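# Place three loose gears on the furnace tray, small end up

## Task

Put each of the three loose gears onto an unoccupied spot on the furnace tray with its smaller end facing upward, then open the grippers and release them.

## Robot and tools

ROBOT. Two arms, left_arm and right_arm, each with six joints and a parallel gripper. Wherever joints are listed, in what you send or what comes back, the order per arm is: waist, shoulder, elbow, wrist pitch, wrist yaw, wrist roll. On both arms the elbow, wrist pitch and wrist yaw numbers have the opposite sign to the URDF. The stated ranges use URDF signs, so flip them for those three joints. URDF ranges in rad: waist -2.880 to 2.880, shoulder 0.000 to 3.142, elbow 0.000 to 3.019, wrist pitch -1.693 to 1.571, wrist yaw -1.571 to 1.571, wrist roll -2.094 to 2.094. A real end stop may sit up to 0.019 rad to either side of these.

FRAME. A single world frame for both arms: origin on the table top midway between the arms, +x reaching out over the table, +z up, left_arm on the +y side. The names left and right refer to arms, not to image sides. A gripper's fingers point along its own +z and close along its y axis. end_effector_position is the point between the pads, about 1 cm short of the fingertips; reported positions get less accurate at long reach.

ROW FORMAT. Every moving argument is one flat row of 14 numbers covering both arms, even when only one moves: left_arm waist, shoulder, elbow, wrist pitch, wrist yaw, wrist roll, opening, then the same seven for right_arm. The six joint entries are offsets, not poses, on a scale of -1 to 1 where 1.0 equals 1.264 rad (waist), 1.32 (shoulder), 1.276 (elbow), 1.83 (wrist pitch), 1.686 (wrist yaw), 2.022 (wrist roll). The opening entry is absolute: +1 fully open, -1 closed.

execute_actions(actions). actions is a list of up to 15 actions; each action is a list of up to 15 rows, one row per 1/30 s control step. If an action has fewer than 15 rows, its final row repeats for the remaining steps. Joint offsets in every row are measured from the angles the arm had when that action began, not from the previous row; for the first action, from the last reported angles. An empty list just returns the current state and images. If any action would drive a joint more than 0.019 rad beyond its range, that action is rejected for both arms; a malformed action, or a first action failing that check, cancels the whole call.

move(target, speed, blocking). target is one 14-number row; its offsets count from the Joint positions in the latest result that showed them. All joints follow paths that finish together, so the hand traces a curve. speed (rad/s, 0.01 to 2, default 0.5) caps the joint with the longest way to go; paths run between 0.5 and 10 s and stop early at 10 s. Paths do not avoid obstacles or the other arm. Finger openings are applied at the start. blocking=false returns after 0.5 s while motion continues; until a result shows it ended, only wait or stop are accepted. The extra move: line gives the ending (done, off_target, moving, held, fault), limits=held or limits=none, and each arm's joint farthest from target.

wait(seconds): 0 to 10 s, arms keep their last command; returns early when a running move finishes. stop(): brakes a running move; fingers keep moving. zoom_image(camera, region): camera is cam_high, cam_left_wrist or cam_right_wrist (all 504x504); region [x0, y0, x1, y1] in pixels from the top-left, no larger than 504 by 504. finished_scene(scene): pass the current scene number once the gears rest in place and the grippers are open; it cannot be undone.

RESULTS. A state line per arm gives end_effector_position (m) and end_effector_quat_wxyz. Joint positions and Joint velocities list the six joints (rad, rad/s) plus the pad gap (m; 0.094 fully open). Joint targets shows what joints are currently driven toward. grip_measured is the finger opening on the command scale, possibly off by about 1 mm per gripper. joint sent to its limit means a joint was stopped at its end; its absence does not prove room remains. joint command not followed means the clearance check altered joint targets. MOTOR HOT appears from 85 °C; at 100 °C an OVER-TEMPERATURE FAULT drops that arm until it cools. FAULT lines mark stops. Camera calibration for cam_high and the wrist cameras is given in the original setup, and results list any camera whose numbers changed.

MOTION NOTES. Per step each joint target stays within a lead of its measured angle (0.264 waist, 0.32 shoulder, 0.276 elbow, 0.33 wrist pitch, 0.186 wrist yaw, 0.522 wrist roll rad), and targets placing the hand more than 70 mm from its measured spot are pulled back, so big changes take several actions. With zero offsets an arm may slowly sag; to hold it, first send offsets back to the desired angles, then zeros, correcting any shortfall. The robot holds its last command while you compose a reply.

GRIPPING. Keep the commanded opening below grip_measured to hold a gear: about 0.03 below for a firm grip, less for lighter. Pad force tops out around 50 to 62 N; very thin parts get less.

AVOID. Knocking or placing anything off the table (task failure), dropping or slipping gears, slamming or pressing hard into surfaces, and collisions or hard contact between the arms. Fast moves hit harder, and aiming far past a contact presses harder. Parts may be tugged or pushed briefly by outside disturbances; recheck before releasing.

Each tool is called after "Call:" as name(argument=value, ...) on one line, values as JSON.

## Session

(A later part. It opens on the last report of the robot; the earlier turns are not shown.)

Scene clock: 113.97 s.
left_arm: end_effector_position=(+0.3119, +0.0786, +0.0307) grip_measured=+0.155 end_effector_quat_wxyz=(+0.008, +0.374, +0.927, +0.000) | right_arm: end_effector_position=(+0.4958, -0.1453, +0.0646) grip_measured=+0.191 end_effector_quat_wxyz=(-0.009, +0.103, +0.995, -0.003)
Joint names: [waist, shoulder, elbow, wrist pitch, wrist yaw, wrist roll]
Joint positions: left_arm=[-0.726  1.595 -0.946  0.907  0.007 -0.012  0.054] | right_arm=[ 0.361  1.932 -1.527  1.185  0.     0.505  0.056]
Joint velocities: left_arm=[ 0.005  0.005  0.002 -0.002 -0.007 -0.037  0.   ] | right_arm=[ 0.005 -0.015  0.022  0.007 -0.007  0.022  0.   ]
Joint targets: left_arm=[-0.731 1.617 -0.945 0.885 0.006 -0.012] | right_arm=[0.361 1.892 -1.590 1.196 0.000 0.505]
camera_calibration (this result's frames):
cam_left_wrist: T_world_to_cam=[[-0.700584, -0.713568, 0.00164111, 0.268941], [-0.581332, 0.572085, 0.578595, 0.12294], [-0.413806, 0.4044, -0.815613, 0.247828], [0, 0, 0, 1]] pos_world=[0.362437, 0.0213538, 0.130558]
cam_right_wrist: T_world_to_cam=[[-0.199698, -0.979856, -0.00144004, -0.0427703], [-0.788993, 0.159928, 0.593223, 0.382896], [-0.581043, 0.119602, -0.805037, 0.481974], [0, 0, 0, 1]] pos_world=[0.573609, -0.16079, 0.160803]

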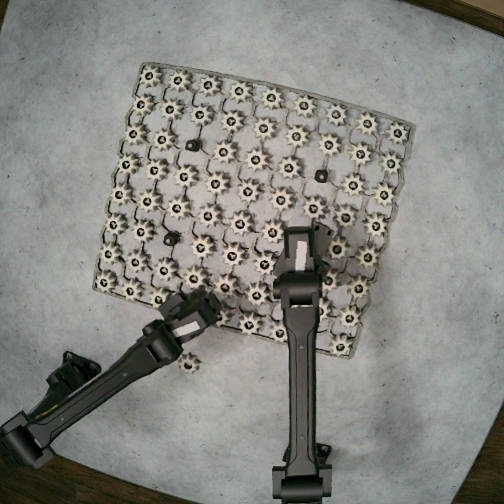

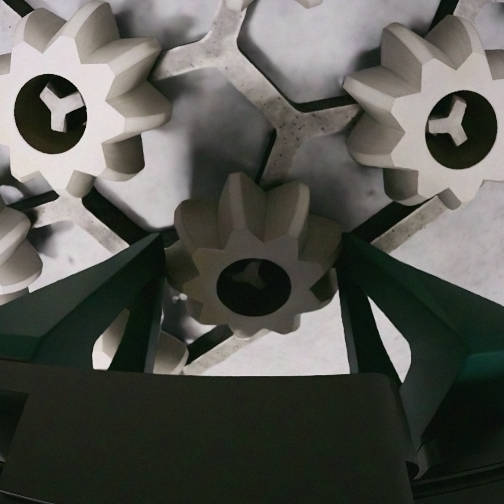

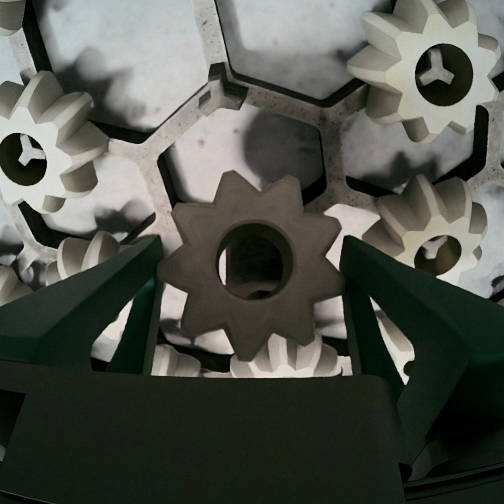

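Call:
execute_actions(actions=[[[0,0.002,0,0,0,0,0.12, 0,-0.03,-0.049,0.006,0,0,0.10],[0,0,0,0,0,0,0.15, 0,-0.03,-0.049,0.006,0,0,0.10],[0,0,0,0,0,0,0.18, 0,-0.03,-0.049,0.006,0,0,0.10],[0,0,0,0,0,0,0.22, 0,-0.03,-0.049,0.006,0,0,0.10],[0,0,0,0,0,0,0.26, 0,-0.03,-0.049,0.006,0,0,0.10],[0,0,0,0,0,0,0.30, 0,-0.03,-0.049,0.006,0,0,0.10],[0,0,0,0,0,0,0.34, 0,-0.03,-0.049,0.006,0,0,0.10]]])

Scene clock: 114.77 s.
left_arm: end_effector_position=(+0.3119, +0.0786, +0.0307) grip_measured=+0.338 end_effector_quat_wxyz=(+0.008, +0.374, +0.927, +0.001) | right_arm: end_effector_position=(+0.4958, -0.1453, +0.0646) grip_measured=+0.191 end_effector_quat_wxyz=(-0.009, +0.103, +0.995, -0.003)
Joint names: [waist, shoulder, elbow, wrist pitch, wrist yaw, wrist roll]
Joint positions: left_arm=[-0.726  1.595 -0.946  0.907  0.007 -0.012  0.063] | right_arm=[ 0.361  1.932 -1.527  1.185  0.     0.505  0.056]
Joint velocities: left_arm=[ 0.005  0.005  0.007  0.017 -0.022 -0.022  0.   ] | right_arm=[ 0.005  0.005  0.002 -0.012 -0.022 -0.022 -0.002]
Joint targets: left_arm=[-0.726 1.595 -0.946 0.907 0.007 -0.012] | right_arm=[0.361 1.892 -1.590 1.196 0.000 0.505]
camera_calibration (this result's frames):
cam_left_wrist: T_world_to_cam=[[-0.70058, -0.713572, 0.00125968, 0.269017], [-0.58149, 0.571924, 0.578594, 0.123002], [-0.41359, 0.404619, -0.815614, 0.247744], [0, 0, 0, 1]] pos_world=[0.362457, 0.0213736, 0.130556]
cam_right_wrist: T_world_to_cam=[[-0.199698, -0.979856, -0.00144004, -0.0427703], [-0.788993, 0.159928, 0.593223, 0.382896], [-0.581043, 0.119602, -0.805037, 0.481974], [0, 0, 0, 1]] pos_world=[0.573609, -0.16079, 0.160803]

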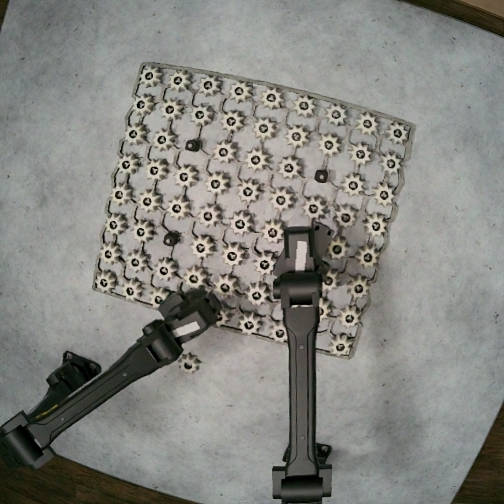

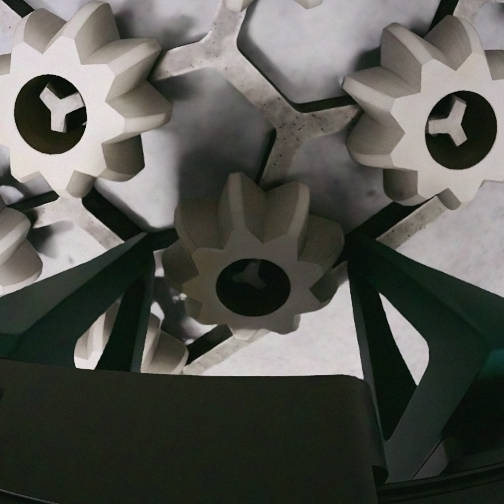

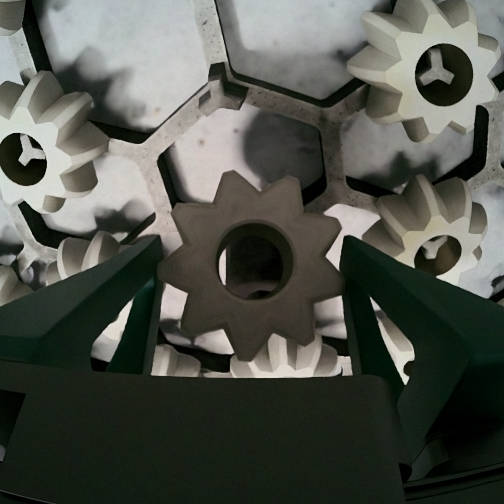

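Call:
move(target=[0,-0.088,-0.089,0.084,0,0,0.34, 0,-0.03,-0.049,0.006,0,0,0.10], speed=0.3)

Scene clock: 116.37 s.
left_arm: end_effector_position=(+0.3163, +0.0743, +0.0964) grip_measured=+0.338 end_effector_quat_wxyz=(+0.027, +0.374, +0.927, -0.007) | right_arm: end_effector_position=(+0.4955, -0.1453, +0.0643) grip_measured=+0.191 end_effector_quat_wxyz=(-0.009, +0.103, +0.995, -0.004)
Joint names: [waist, shoulder, elbow, wrist pitch, wrist yaw, wrist roll]
Joint positions: left_arm=[-0.726  1.487 -1.021  1.049  0.007 -0.012  0.063] | right_arm=[ 0.361  1.932 -1.526  1.185  0.     0.505  0.056]
Joint velocities: left_arm=[-0.005 -0.015  0.007  0.012 -0.066  0.007 -0.001] | right_arm=[ 0.005 -0.015  0.017  0.012 -0.066 -0.051 -0.001]
Joint targets: left_arm=[-0.726 1.478 -1.059 1.061 0.007 -0.012] | right_arm=[0.361 1.892 -1.590 1.196 0.000 0.505]
move: off_target (left_arm, right_arm); limits=none; left_arm: farthest joint: the elbow, 0.038 radians from its target (0.114 radians at the start); right_arm: farthest joint: the elbow, 0.063 radians from its target (0.062 radians at the start)
camera_calibration (this result's frames):
cam_left_wrist: T_world_to_cam=[[-0.700619, -0.713534, 0.00139072, 0.268912], [-0.59795, 0.588188, 0.54451, 0.0972983], [-0.389345, 0.380663, -0.838753, 0.301243], [0, 0, 0, 1]] pos_world=[0.363871, 0.0199762, 0.199314]
cam_right_wrist: T_world_to_cam=[[-0.199699, -0.979857, -0.00107393, -0.0429389], [-0.78856, 0.160062, 0.593762, 0.38261], [-0.581629, 0.119421, -0.80464, 0.481843], [0, 0, 0, 1]] pos_world=[0.57339, -0.160857, 0.160486]

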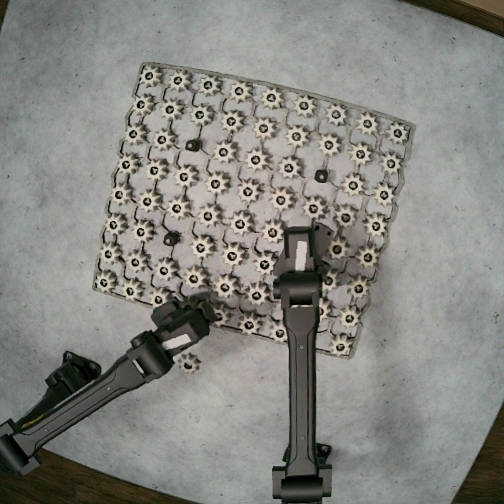

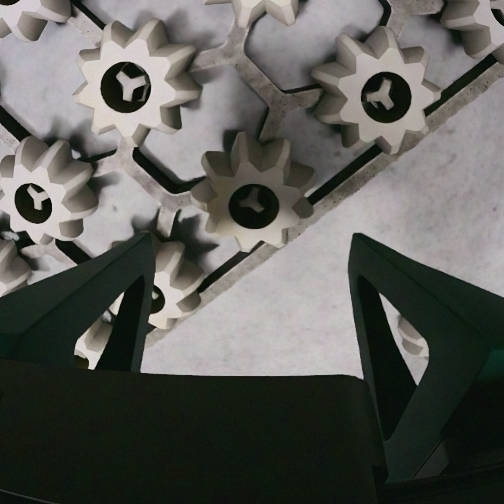

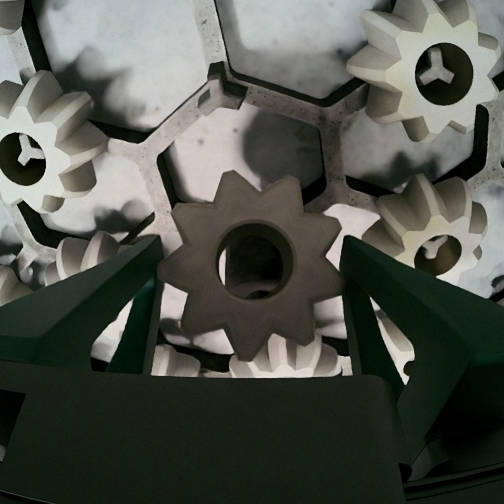

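Call:
move(target=[0.653,-0.248,0.15,0.066,0,0,0.40, 0,-0.12,-0.049,0.03,0,-0.255,0.10], speed=0.6)

Scene clock: 120.17 s.
left_arm: end_effector_position=(+0.3370, +0.3793, +0.1326) grip_measured=+0.398 end_effector_quat_wxyz=(+0.034, -0.029, +0.999, +0.004) | right_arm: end_effector_position=(+0.4888, -0.1474, +0.1260) grip_measured=+0.191 end_effector_quat_wxyz=(+0.025, -0.149, +0.988, +0.004)
Joint names: [waist, shoulder, elbow, wrist pitch, wrist yaw, wrist roll]
Joint positions: left_arm=[ 0.1    1.175 -0.832  1.159  0.007 -0.012  0.066] | right_arm=[ 0.361  1.817 -1.525  1.228  0.    -0.001  0.056]
Joint velocities: left_arm=[-0.005 -0.005 -0.002  0.007 -0.007  0.022  0.001] | right_arm=[ 0.005 -0.005 -0.012 -0.002  0.037  0.051 -0.   ]
Joint targets: left_arm=[0.099 1.160 -0.830 1.170 0.007 -0.012] | right_arm=[0.361 1.773 -1.589 1.239 0.000 -0.011]
move: off_target (right_arm); limits=none; left_arm: farthest joint: the shoulder, 0.015 radians from its target (0.328 radians at the start); right_arm: farthest joint: the elbow, 0.063 radians from its target (0.062 radians at the start)
camera_calibration (this result's frames):
cam_left_wrist: T_world_to_cam=[[0.0499437, -0.99875, 0.00181445, 0.356166], [-0.845144, -0.0412942, 0.532941, 0.234158], [-0.5322, -0.0281505, -0.84615, 0.427682], [0, 0, 0, 1]] pos_world=[0.407721, 0.37743, 0.236445]
cam_right_wrist: T_world_to_cam=[[0.300304, -0.95379, -0.0101019, -0.285678], [-0.802775, -0.258448, 0.537361, 0.293348], [-0.515141, -0.153262, -0.843292, 0.459981], [0, 0, 0, 1]] pos_world=[0.558238, -0.126164, 0.227379]

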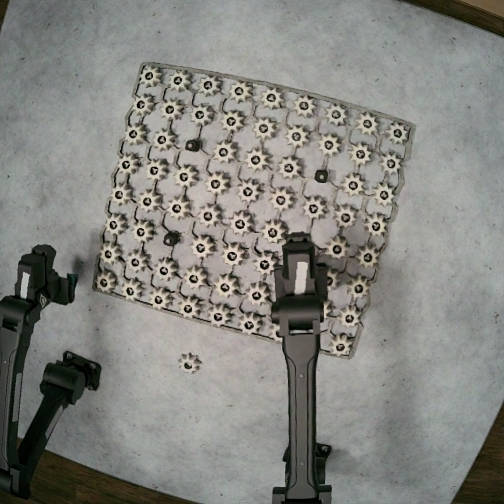

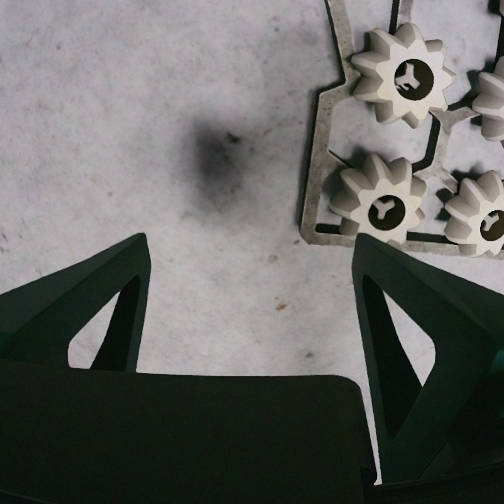

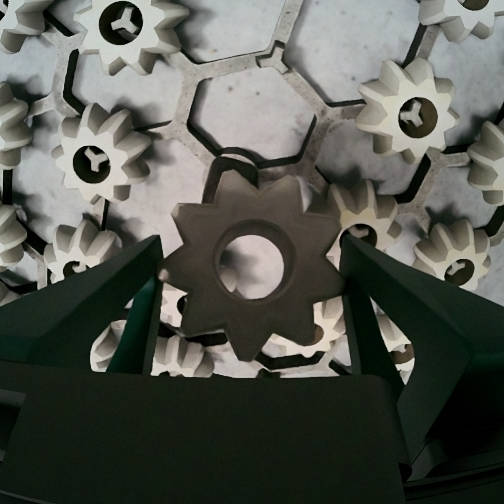

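Call:
move(target=[0,-0.011,0,0.005,0,0,0.40, 0.518,-0.162,0.297,0.179,0,0,0.10], speed=0.45)

Scene clock: 123.37 s.
left_arm: end_effector_position=(+0.3370, +0.3793, +0.1326) grip_measured=+0.398 end_effector_quat_wxyz=(+0.034, -0.029, +0.999, +0.004) | right_arm: end_effector_position=(+0.1496, -0.0346, +0.1007) grip_measured=+0.191 end_effector_quat_wxyz=(-0.205, -0.450, +0.863, -0.107)
Joint names: [waist, shoulder, elbow, wrist pitch, wrist yaw, wrist roll]
Joint positions: left_arm=[ 0.1    1.175 -0.832  1.159  0.007 -0.012  0.066] | right_arm=[ 1.022  1.636 -1.134  1.536 -0.    -0.001  0.056]
Joint velocities: left_arm=[-0.015 -0.005 -0.012 -0.012 -0.007  0.022  0.   ] | right_arm=[-0.005 -0.015  0.027 -0.027 -0.007 -0.007 -0.   ]
Joint targets: left_arm=[0.100 1.160 -0.832 1.168 0.007 -0.012] | right_arm=[1.016 1.603 -1.147 1.556 0.000 -0.001]
move: off_target (right_arm); limits=none; left_arm: farthest joint: the shoulder, 0.014 radians from its target (0.014 radians at the start); right_arm: farthest joint: the shoulder, 0.033 radians from its target (0.213 radians at the start)
camera_calibration (this result's frames):
cam_left_wrist: T_world_to_cam=[[0.0499437, -0.99875, 0.00181445, 0.356166], [-0.845144, -0.0412942, 0.532941, 0.234158], [-0.5322, -0.0281505, -0.84615, 0.427682], [0, 0, 0, 1]] pos_world=[0.407721, 0.37743, 0.236445]
cam_right_wrist: T_world_to_cam=[[0.81985, -0.572463, -0.0115394, -0.140824], [-0.258732, -0.388369, 0.884436, -0.057028], [-0.510788, -0.722119, -0.466519, 0.222948], [0, 0, 0, 1]] pos_world=[0.214579, 0.058231, 0.152822]

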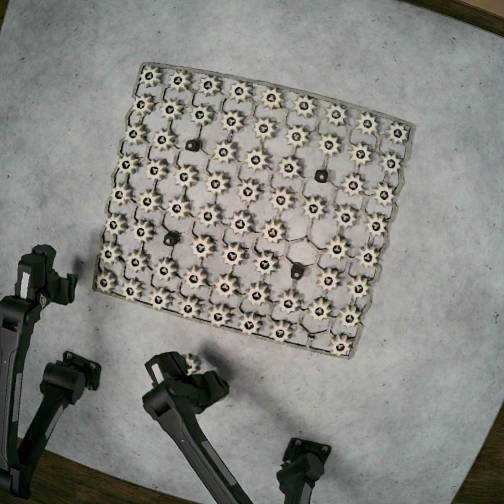

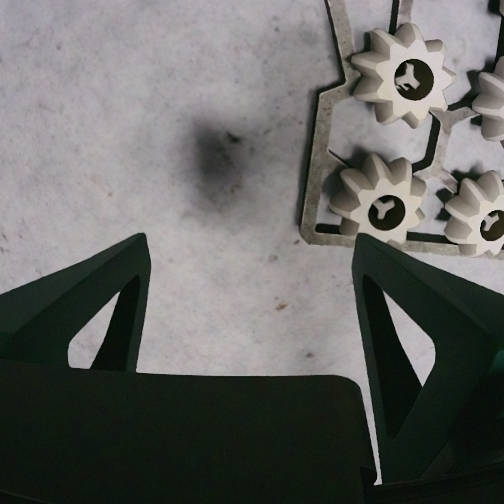

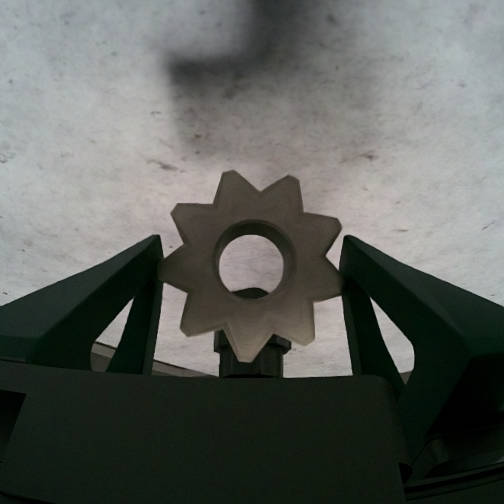

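Call:
move(target=[0,-0.011,0,0.005,0,0,0.40, -0.174,-0.015,0.118,0.003,0,0,0.10], speed=0.35)

Scene clock: 125.67 s.
left_arm: end_effector_position=(+0.3370, +0.3793, +0.1326) grip_measured=+0.398 end_effector_quat_wxyz=(+0.034, -0.029, +0.999, +0.004) | right_arm: end_effector_position=(+0.1552, -0.1293, +0.0699) grip_measured=+0.191 end_effector_quat_wxyz=(-0.288, -0.345, +0.886, -0.112)
Joint names: [waist, shoulder, elbow, wrist pitch, wrist yaw, wrist roll]
Joint positions: left_arm=[ 0.1    1.175 -0.832  1.159  0.007 -0.012  0.066] | right_arm=[ 0.803  1.636 -0.973  1.536 -0.    -0.001  0.056]
Joint velocities: left_arm=[-0.005 -0.005  0.002 -0.012  0.051 -0.051 -0.   ] | right_arm=[ 0.005 -0.005 -0.002  0.002 -0.022 -0.037  0.   ]
Joint targets: left_arm=[0.100 1.160 -0.832 1.168 0.007 -0.012] | right_arm=[0.803 1.616 -0.984 1.541 -0.000 -0.001]
move: done; limits=none; left_arm: farthest joint: the shoulder, 0.014 radians from its target (0.014 radians at the start); right_arm: farthest joint: the shoulder, 0.020 radians from its target (0.020 radians at the start)
camera_calibration (this result's frames):
cam_left_wrist: T_world_to_cam=[[0.0499437, -0.99875, 0.00181445, 0.356166], [-0.845144, -0.0412942, 0.532941, 0.234158], [-0.5322, -0.0281505, -0.84615, 0.427682], [0, 0, 0, 1]] pos_world=[0.407721, 0.37743, 0.236445]
cam_right_wrist: T_world_to_cam=[[0.674264, -0.738401, -0.0115005, -0.198883], [-0.227482, -0.222488, 0.948025, -0.0529703], [-0.702581, -0.636603, -0.317989, 0.173439], [0, 0, 0, 1]] pos_world=[0.243905, -0.0482286, 0.103082]

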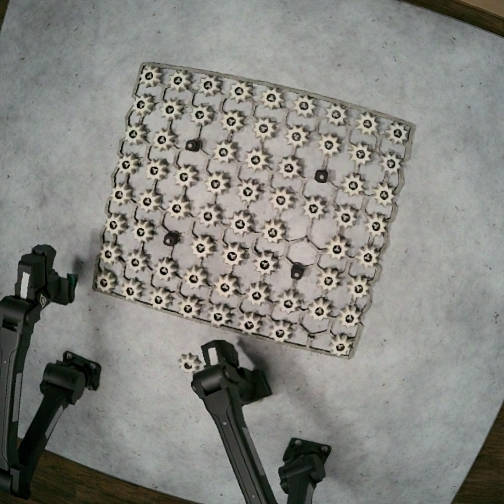

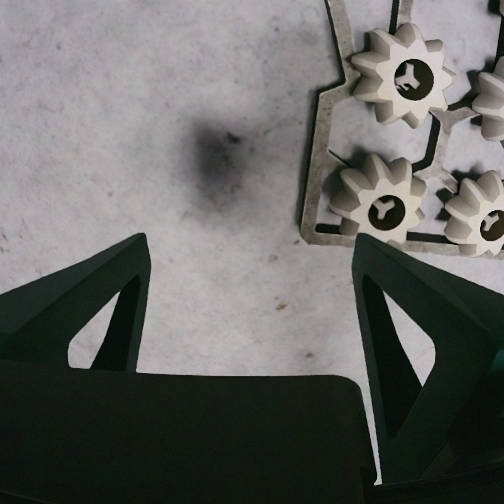

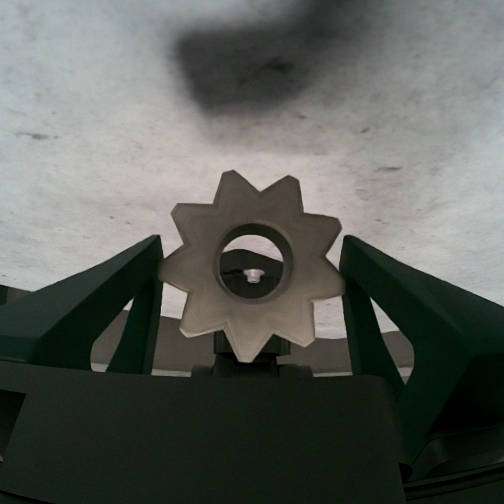

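Call:
move(target=[0,-0.011,0,0.005,0,0,0.40, 0,0.046,0.011,-0.045,0,0,0.10], speed=0.15)

Scene clock: 127.47 s.
left_arm: end_effector_position=(+0.3370, +0.3793, +0.1326) grip_measured=+0.398 end_effector_quat_wxyz=(+0.034, -0.029, +0.999, +0.004) | right_arm: end_effector_position=(+0.1574, -0.1273, +0.0418) grip_measured=+0.191 end_effector_quat_wxyz=(-0.285, -0.345, +0.887, -0.111)
Joint names: [waist, shoulder, elbow, wrist pitch, wrist yaw, wrist roll]
Joint positions: left_arm=[ 0.1    1.175 -0.832  1.159  0.007 -0.012  0.066] | right_arm=[ 0.803  1.69  -0.952  1.455 -0.    -0.001  0.056]
Joint velocities: left_arm=[ 0.005 -0.005  0.007  0.007  0.051 -0.051 -0.   ] | right_arm=[-0.005 -0.015  0.037  0.027  0.022  0.066  0.   ]
Joint targets: left_arm=[0.100 1.160 -0.832 1.168 0.007 -0.012] | right_arm=[0.803 1.697 -0.958 1.453 -0.000 -0.001]
move: done; limits=none; left_arm: farthest joint: the shoulder, 0.014 radians from its target (0.014 radians at the start); right_arm: farthest joint: the elbow, 0.007 radians from its target (0.014 radians at the start)
camera_calibration (this result's frames):
cam_left_wrist: T_world_to_cam=[[0.0499437, -0.99875, 0.00181445, 0.356166], [-0.845144, -0.0412942, 0.532941, 0.234158], [-0.5322, -0.0281505, -0.84615, 0.427682], [0, 0, 0, 1]] pos_world=[0.407721, 0.37743, 0.236445]
cam_right_wrist: T_world_to_cam=[[0.674315, -0.738354, -0.0115074, -0.199205], [-0.231746, -0.226391, 0.946066, -0.0250762], [-0.701137, -0.63528, -0.323769, 0.167495], [0, 0, 0, 1]] pos_world=[0.245952, -0.0463546, 0.0756611]

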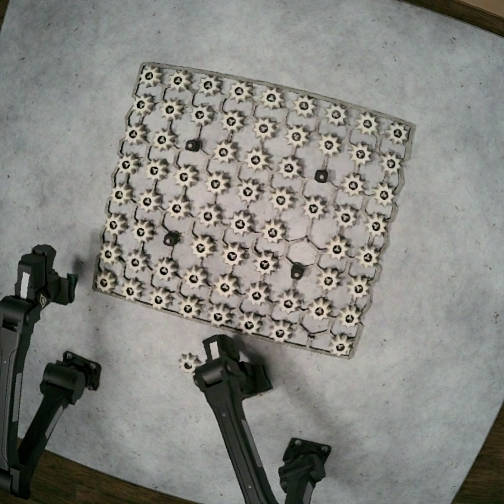

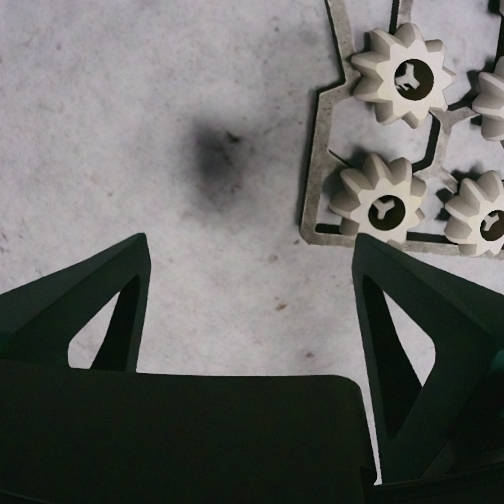

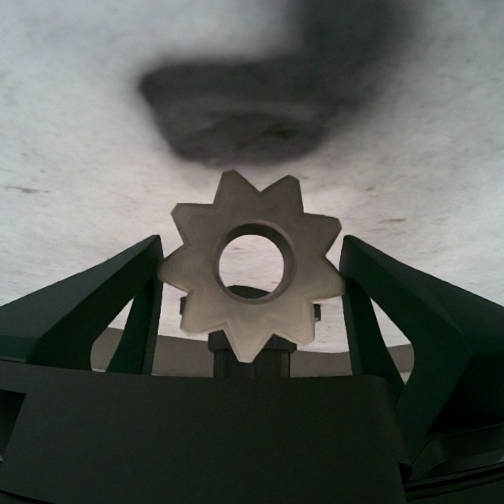

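Call:
move(target=[0,-0.011,0,0.005,0,0,0.40, 0,0.023,0.003,-0.024,0,0,0.10], speed=0.06)

Scene clock: 129.13 s.
left_arm: end_effector_position=(+0.3370, +0.3793, +0.1326) grip_measured=+0.398 end_effector_quat_wxyz=(+0.034, -0.029, +0.999, +0.004) | right_arm: end_effector_position=(+0.1598, -0.1251, +0.0295) grip_measured=+0.191 end_effector_quat_wxyz=(-0.279, -0.346, +0.889, -0.108)
Joint names: [waist, shoulder, elbow, wrist pitch, wrist yaw, wrist roll]
Joint positions: left_arm=[ 0.1    1.175 -0.832  1.159  0.007 -0.012  0.066] | right_arm=[ 0.803  1.712 -0.946  1.414 -0.    -0.001  0.056]
Joint velocities: left_arm=[-0.005 -0.005 -0.002  0.002  0.007 -0.095  0.   ] | right_arm=[ 0.005 -0.015 -0.007  0.002 -0.007 -0.037  0.001]
Joint targets: left_arm=[0.100 1.160 -0.832 1.168 0.007 -0.012] | right_arm=[0.803 1.721 -0.949 1.411 -0.000 -0.001]
move: done; limits=none; left_arm: farthest joint: the shoulder, 0.014 radians from its target (0.014 radians at the start); right_arm: farthest joint: the shoulder, 0.009 radians from its target (0.030 radians at the start)
camera_calibration (this result's frames):
cam_left_wrist: T_world_to_cam=[[0.0499437, -0.99875, 0.00181445, 0.356166], [-0.845144, -0.0412942, 0.532941, 0.234158], [-0.5322, -0.0281505, -0.84615, 0.427682], [0, 0, 0, 1]] pos_world=[0.407721, 0.37743, 0.236445]
cam_right_wrist: T_world_to_cam=[[0.674432, -0.738247, -0.0115215, -0.199347], [-0.241307, -0.235142, 0.94153, -0.0118796], [-0.697791, -0.632218, -0.336732, 0.166915], [0, 0, 0, 1]] pos_world=[0.248051, -0.0444334, 0.0650939]

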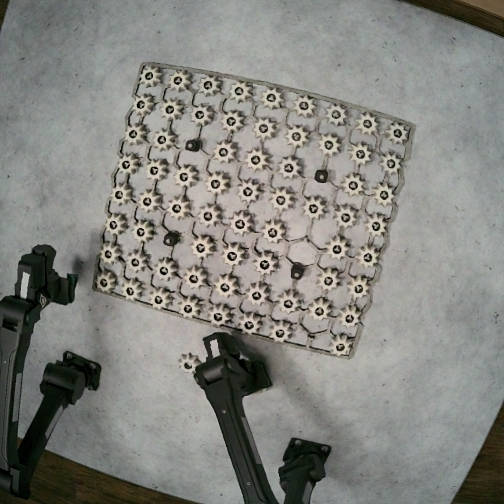

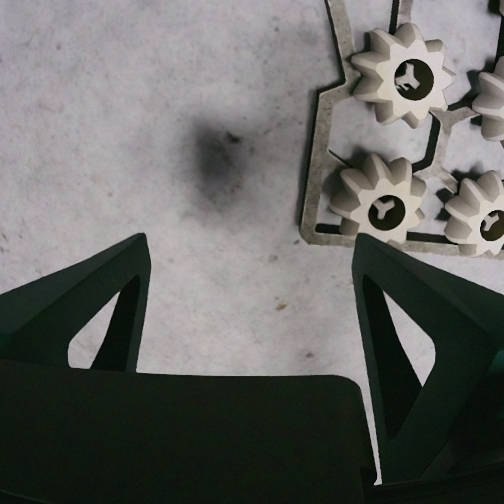

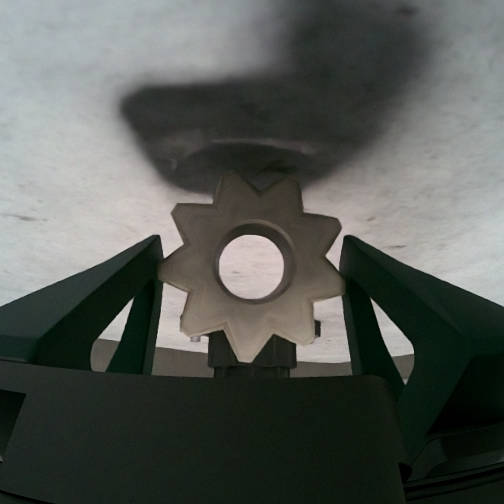

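Call:
move(target=[0,-0.011,0,0.005,0,0,0.40, 0,0.0144,0.001,-0.006,0,0,0.10], speed=0.04)

Scene clock: 130.23 s.
left_arm: end_effector_position=(+0.3370, +0.3793, +0.1326) grip_measured=+0.398 end_effector_quat_wxyz=(+0.034, -0.029, +0.999, +0.004) | right_arm: end_effector_position=(+0.1584, -0.1264, +0.0250) grip_measured=+0.191 end_effector_quat_wxyz=(-0.282, -0.346, +0.888, -0.110)
Joint names: [waist, shoulder, elbow, wrist pitch, wrist yaw, wrist roll]
Joint positions: left_arm=[ 0.1    1.175 -0.832  1.159  0.007 -0.012  0.066] | right_arm=[ 0.803  1.722 -0.94   1.405 -0.    -0.001  0.056]
Joint velocities: left_arm=[0.005 0.005 0.017 0.002 0.037 0.037 0.   ] | right_arm=[-0.005 -0.005  0.007 -0.012  0.007 -0.022  0.   ]
Joint targets: left_arm=[0.100 1.160 -0.832 1.168 0.007 -0.012] | right_arm=[0.803 1.731 -0.945 1.403 -0.000 -0.001]
move: done; limits=none; left_arm: farthest joint: the shoulder, 0.014 radians from its target (0.014 radians at the start); right_arm: farthest joint: the shoulder, 0.009 radians from its target (0.019 radians at the start)
camera_calibration (this result's frames):
cam_left_wrist: T_world_to_cam=[[0.0499437, -0.99875, 0.00181445, 0.356166], [-0.845144, -0.0412942, 0.532941, 0.234158], [-0.5322, -0.0281505, -0.84615, 0.427682], [0, 0, 0, 1]] pos_world=[0.407721, 0.37743, 0.236445]
cam_right_wrist: T_world_to_cam=[[0.674374, -0.7383, -0.0115147, -0.199398], [-0.236532, -0.230772, 0.94382, -0.00854196], [-0.69948, -0.633764, -0.330258, 0.16348], [0, 0, 0, 1]] pos_world=[0.2468, -0.0455789, 0.0597568]

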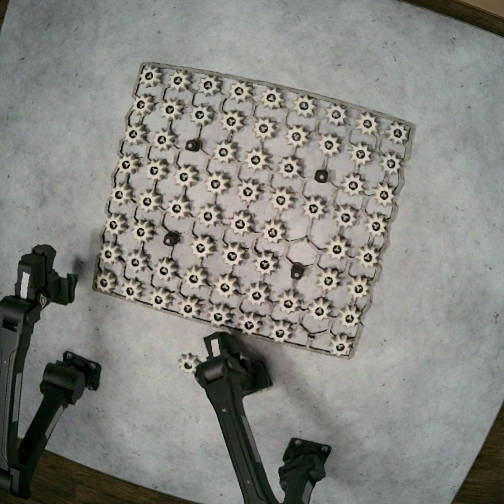

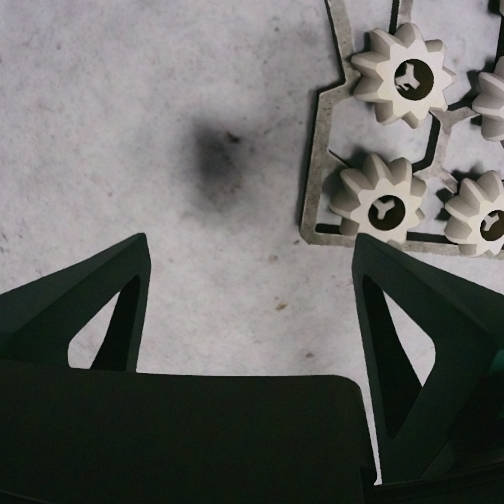

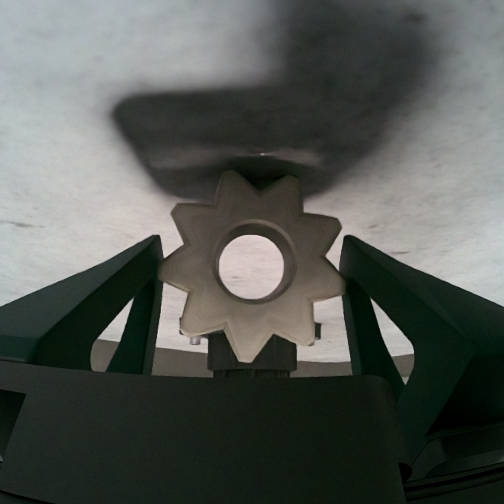

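Call:
move(target=[0,-0.011,0,0.005,0,0,0.40, 0,0.0135,-0.002,-0.004,0,0,0.10], speed=0.04)

Scene clock: 131.23 s.
left_arm: end_effector_position=(+0.3370, +0.3793, +0.1326) grip_measured=+0.398 end_effector_quat_wxyz=(+0.034, -0.029, +0.999, +0.004) | right_arm: end_effector_position=(+0.1576, -0.1271, +0.0246) grip_measured=+0.191 end_effector_quat_wxyz=(-0.283, -0.346, +0.888, -0.110)
Joint names: [waist, shoulder, elbow, wrist pitch, wrist yaw, wrist roll]
Joint positions: left_arm=[ 0.1    1.175 -0.832  1.159  0.007 -0.012  0.066] | right_arm=[ 0.803  1.722 -0.938  1.404 -0.    -0.001  0.056]
Joint velocities: left_arm=[-0.005 -0.015  0.002  0.012 -0.051 -0.022  0.002] | right_arm=[-0.005 -0.005 -0.027 -0.017 -0.007  0.007 -0.   ]
Joint targets: left_arm=[0.100 1.160 -0.832 1.168 0.007 -0.012] | right_arm=[0.803 1.739 -0.943 1.397 -0.000 -0.001]
move: done; limits=none; left_arm: farthest joint: the shoulder, 0.014 radians from its target (0.014 radians at the start); right_arm: farthest joint: the shoulder, 0.018 radians from its target (0.018 radians at the start)
camera_calibration (this result's frames):
cam_left_wrist: T_world_to_cam=[[0.0499437, -0.99875, 0.00181445, 0.356166], [-0.845144, -0.0412942, 0.532941, 0.234158], [-0.5322, -0.0281505, -0.84615, 0.427682], [0, 0, 0, 1]] pos_world=[0.407721, 0.37743, 0.236445]
cam_right_wrist: T_world_to_cam=[[0.674354, -0.738318, -0.0115124, -0.199404], [-0.234938, -0.229313, 0.944574, -0.00855003], [-0.700036, -0.634273, -0.328097, 0.162322], [0, 0, 0, 1]] pos_world=[0.246091, -0.0462272, 0.059038]

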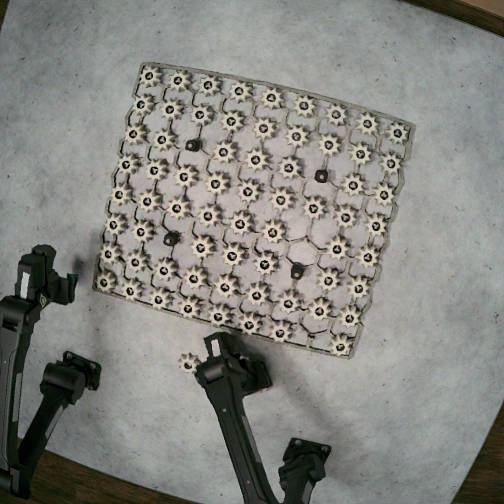

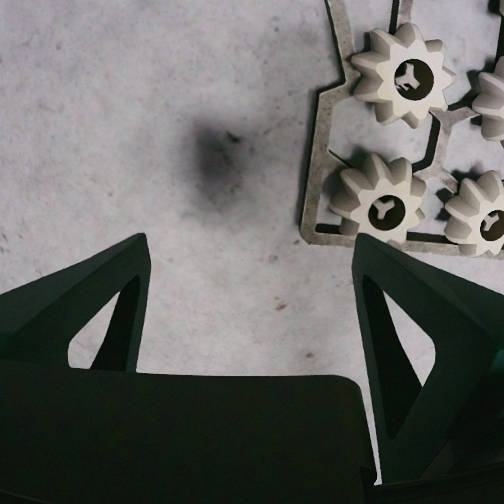

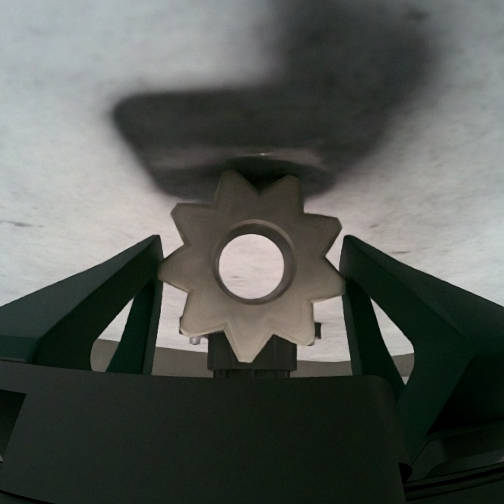

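Call:
execute_actions(actions=[[[0,-0.011,0,0.005,0,0,0.40, 0,0.004,0,0,0,0,0.14],[0,-0.011,0,0.005,0,0,0.40, 0,0.004,0,0,0,0,0.17],[0,-0.011,0,0.005,0,0,0.40, 0,0.004,0,0,0,0,0.19],[0,-0.011,0,0.005,0,0,0.40, 0,0.004,0,0,0,0,0.20],[0,-0.011,0,0.005,0,0,0.40, 0,0.004,0,0,0,0,0.21],[0,-0.011,0,0.005,0,0,0.40, 0,0.004,0,0,0,0,0.22],[0,-0.011,0,0.005,0,0,0.40, 0,0.004,0,0,0,0,0.24],[0,-0.011,0,0.005,0,0,0.40, 0,0.004,0,0,0,0,0.26],[0,-0.011,0,0.005,0,0,0.40, 0,0.004,0,0,0,0,0.29],[0,-0.011,0,0.005,0,0,0.40, 0,0.004,0,0,0,0,0.32],[0,-0.011,0,0.005,0,0,0.40, 0,0.004,0,0,0,0,0.36],[0,-0.011,0,0.005,0,0,0.40, 0,0.004,0,0,0,0,0.40]]])

Scene clock: 132.07 s.
left_arm: end_effector_position=(+0.3370, +0.3793, +0.1326) grip_measured=+0.398 end_effector_quat_wxyz=(+0.034, -0.029, +0.999, +0.004) | right_arm: end_effector_position=(+0.1577, -0.1271, +0.0246) grip_measured=+0.398 end_effector_quat_wxyz=(-0.283, -0.346, +0.888, -0.110)
Joint names: [waist, shoulder, elbow, wrist pitch, wrist yaw, wrist roll]
Joint positions: left_arm=[ 0.1    1.175 -0.832  1.159  0.007 -0.012  0.066] | right_arm=[ 0.803  1.722 -0.938  1.404 -0.    -0.001  0.066]
Joint velocities: left_arm=[-0.005  0.005  0.007 -0.007 -0.007 -0.051 -0.001] | right_arm=[ 0.005 -0.005 -0.017 -0.012  0.022  0.007 -0.   ]
Joint targets: left_arm=[0.100 1.160 -0.832 1.168 0.007 -0.012] | right_arm=[0.803 1.727 -0.938 1.404 -0.000 -0.001]
camera_calibration (this result's frames):
cam_left_wrist: T_world_to_cam=[[0.0499437, -0.99875, 0.00181445, 0.356166], [-0.845144, -0.0412942, 0.532941, 0.234158], [-0.5322, -0.0281505, -0.84615, 0.427682], [0, 0, 0, 1]] pos_world=[0.407721, 0.37743, 0.236445]
cam_right_wrist: T_world_to_cam=[[0.67452, -0.738172, -0.0112014, -0.199484], [-0.235086, -0.229148, 0.944577, -0.00850658], [-0.699827, -0.634503, -0.328098, 0.162261], [0, 0, 0, 1]] pos_world=[0.246111, -0.0462481, 0.0590381]

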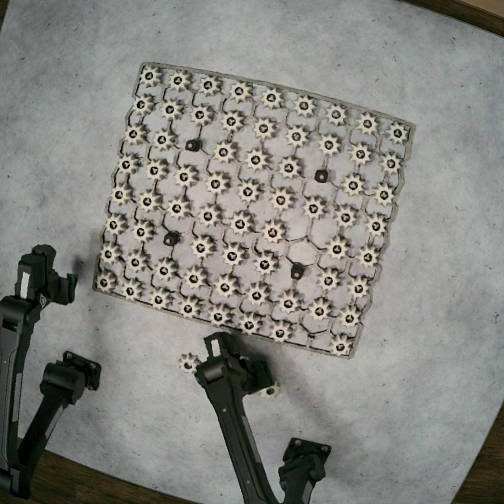

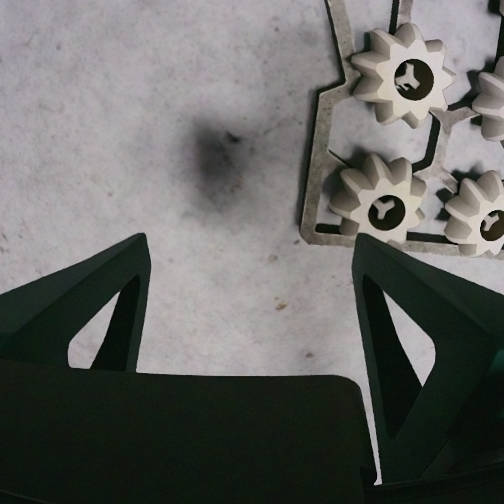

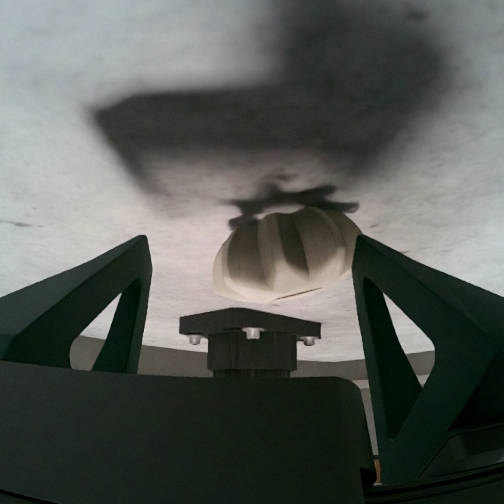

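Call:
zoom_image(camera="cam_right_wrist", region=[190,160,390,330])

Call:
zoom_image(camera="cam_high", region=[200,330,340,450])

Region (190, 160, 390, 330) of cam_right_wrist's 504x504 image, scaled by 2.520, with more detail than that image has; it fills the top 428 rows of this view, and the rest is white.

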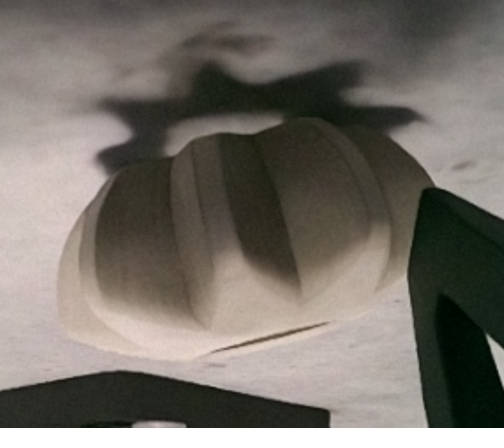

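Region (200, 330, 340, 450) of cam_high's 504x504 image, scaled by 3.600, with more detail than that image has; it fills the top 432 rows of this view, and the rest is white.

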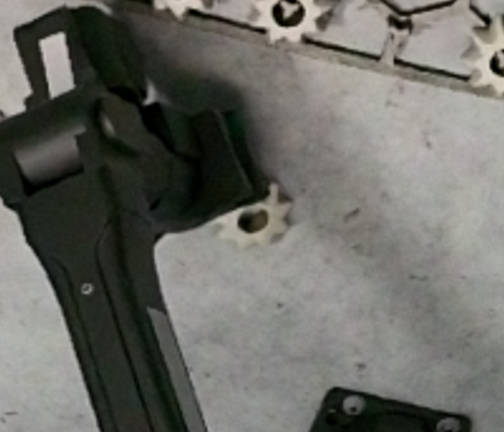

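Call:
move(target=[-0.50,-0.011,0,0.005,0,0,0.45, 0,-0.088,-0.059,0.078,0,0,0.40], speed=0.45)

Scene clock: 140.93 s.
left_arm: end_effector_position=(+0.2857, +0.1909, +0.1326) grip_measured=+0.448 end_effector_quat_wxyz=(+0.034, +0.281, +0.959, -0.007) | right_arm: end_effector_position=(+0.1576, -0.1272, +0.0724) grip_measured=+0.399 end_effector_quat_wxyz=(-0.280, -0.346, +0.889, -0.109)
Joint names: [waist, shoulder, elbow, wrist pitch, wrist yaw, wrist roll]
Joint positions: left_arm=[-0.53   1.175 -0.832  1.159  0.007 -0.012  0.068] | right_arm=[ 0.803  1.626 -0.976  1.531 -0.    -0.001  0.066]
Joint velocities: left_arm=[ 0.005 -0.005 -0.002 -0.007 -0.007 -0.051  0.   ] | right_arm=[-0.015 -0.005 -0.002  0.002  0.051  0.022 -0.001]
Joint targets: left_arm=[-0.532 1.160 -0.832 1.168 0.007 -0.012] | right_arm=[0.803 1.606 -1.013 1.547 -0.000 -0.001]
move: off_target (right_arm); limits=none; left_arm: farthest joint: the shoulder, 0.014 radians from its target (0.014 radians at the start); right_arm: farthest joint: the elbow, 0.037 radians from its target (0.075 radians at the start)
camera_calibration (this result's frames):
cam_left_wrist: T_world_to_cam=[[-0.547899, -0.836543, 0.00181445, 0.310424], [-0.707313, 0.464415, 0.532941, 0.0471102], [-0.446671, 0.290715, -0.84615, 0.309774], [0, 0, 0, 1]] pos_world=[0.34177, 0.147749, 0.236445]
cam_right_wrist: T_world_to_cam=[[0.674583, -0.738114, -0.0112074, -0.198952], [-0.240395, -0.234007, 0.942046, -0.0532763], [-0.69796, -0.632794, -0.335296, 0.178218], [0, 0, 0, 1]] pos_world=[0.245791, -0.0465407, 0.107715]

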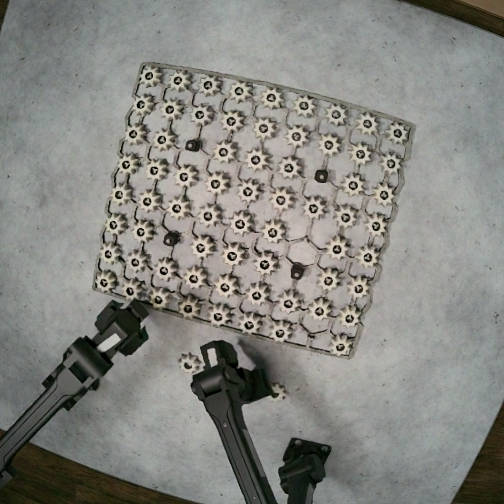

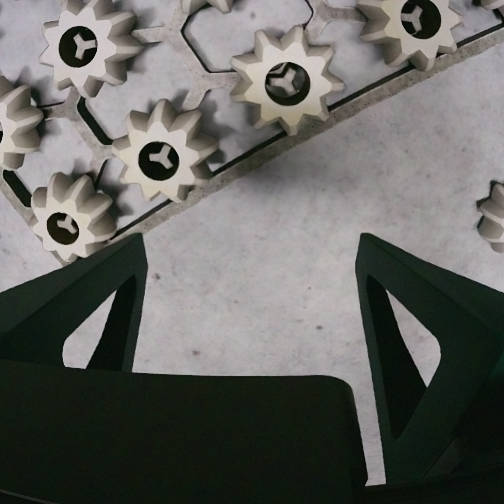

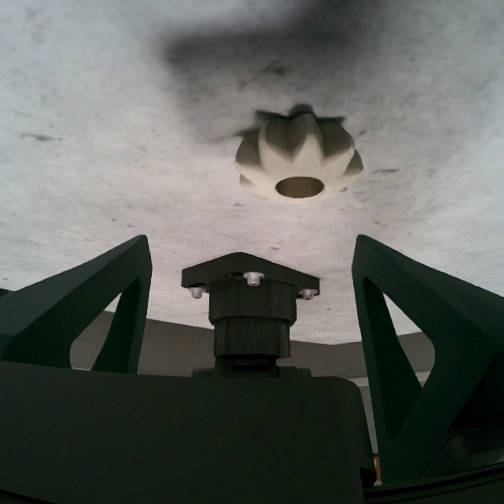

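Call:
move(target=[0,-0.011,0,0.005,0,0,0.45, -0.075,0.019,0.06,0.018,0,0,0.47], speed=0.25)

Scene clock: 143.03 s.
left_arm: end_effector_position=(+0.2857, +0.1909, +0.1326) grip_measured=+0.448 end_effector_quat_wxyz=(+0.034, +0.281, +0.959, -0.007) | right_arm: end_effector_position=(+0.1425, -0.1701, +0.0610) grip_measured=+0.469 end_effector_quat_wxyz=(-0.333, -0.300, +0.887, -0.112)
Joint names: [waist, shoulder, elbow, wrist pitch, wrist yaw, wrist roll]
Joint positions: left_arm=[-0.53   1.175 -0.832  1.159  0.007 -0.012  0.068] | right_arm=[ 0.712  1.637 -0.896  1.547 -0.    -0.001  0.069]
Joint velocities: left_arm=[ 0.005 -0.005  0.007  0.007  0.007 -0.066 -0.   ] | right_arm=[-0.005 -0.005  0.022  0.012  0.066  0.022  0.   ]
Joint targets: left_arm=[-0.530 1.160 -0.832 1.168 0.007 -0.012] | right_arm=[0.708 1.651 -0.900 1.564 -0.000 -0.001]
move: done; limits=none; left_arm: farthest joint: the shoulder, 0.014 radians from its target (0.014 radians at the start); right_arm: farthest joint: the wrist pitch, 0.017 radians from its target (0.033 radians at the start)
camera_calibration (this result's frames):
cam_left_wrist: T_world_to_cam=[[-0.547899, -0.836543, 0.00181445, 0.310424], [-0.707313, 0.464415, 0.532941, 0.0471102], [-0.446671, 0.290715, -0.84615, 0.309774], [0, 0, 0, 1]] pos_world=[0.34177, 0.147749, 0.236445]
cam_right_wrist: T_world_to_cam=[[0.603631, -0.797187, -0.0110642, -0.220432], [-0.17923, -0.149209, 0.972426, -0.0523617], [-0.776857, -0.585003, -0.232947, 0.149896], [0, 0, 0, 1]] pos_world=[0.240122, -0.0958488, 0.0833968]

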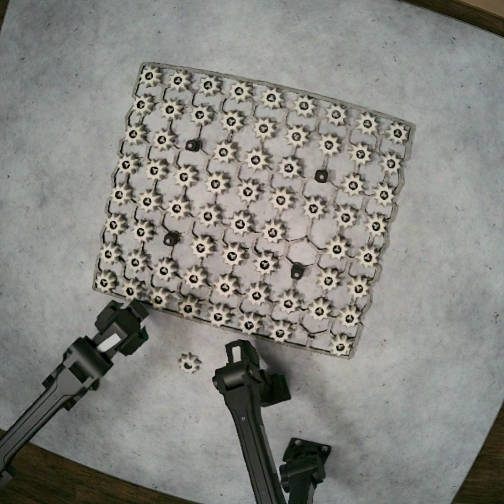

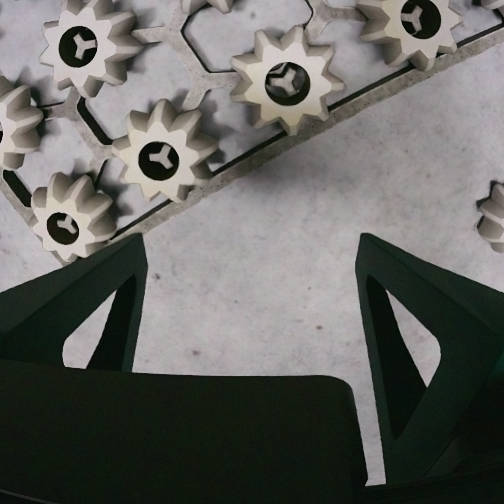

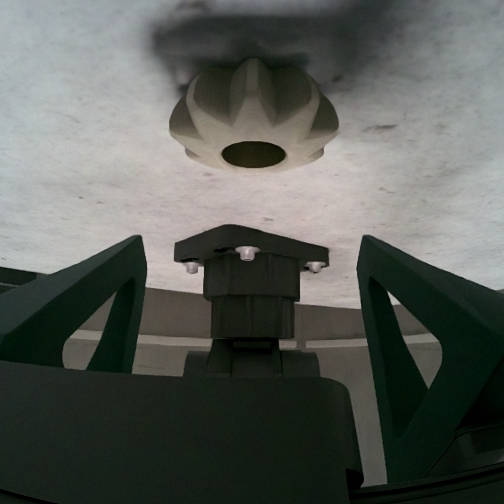

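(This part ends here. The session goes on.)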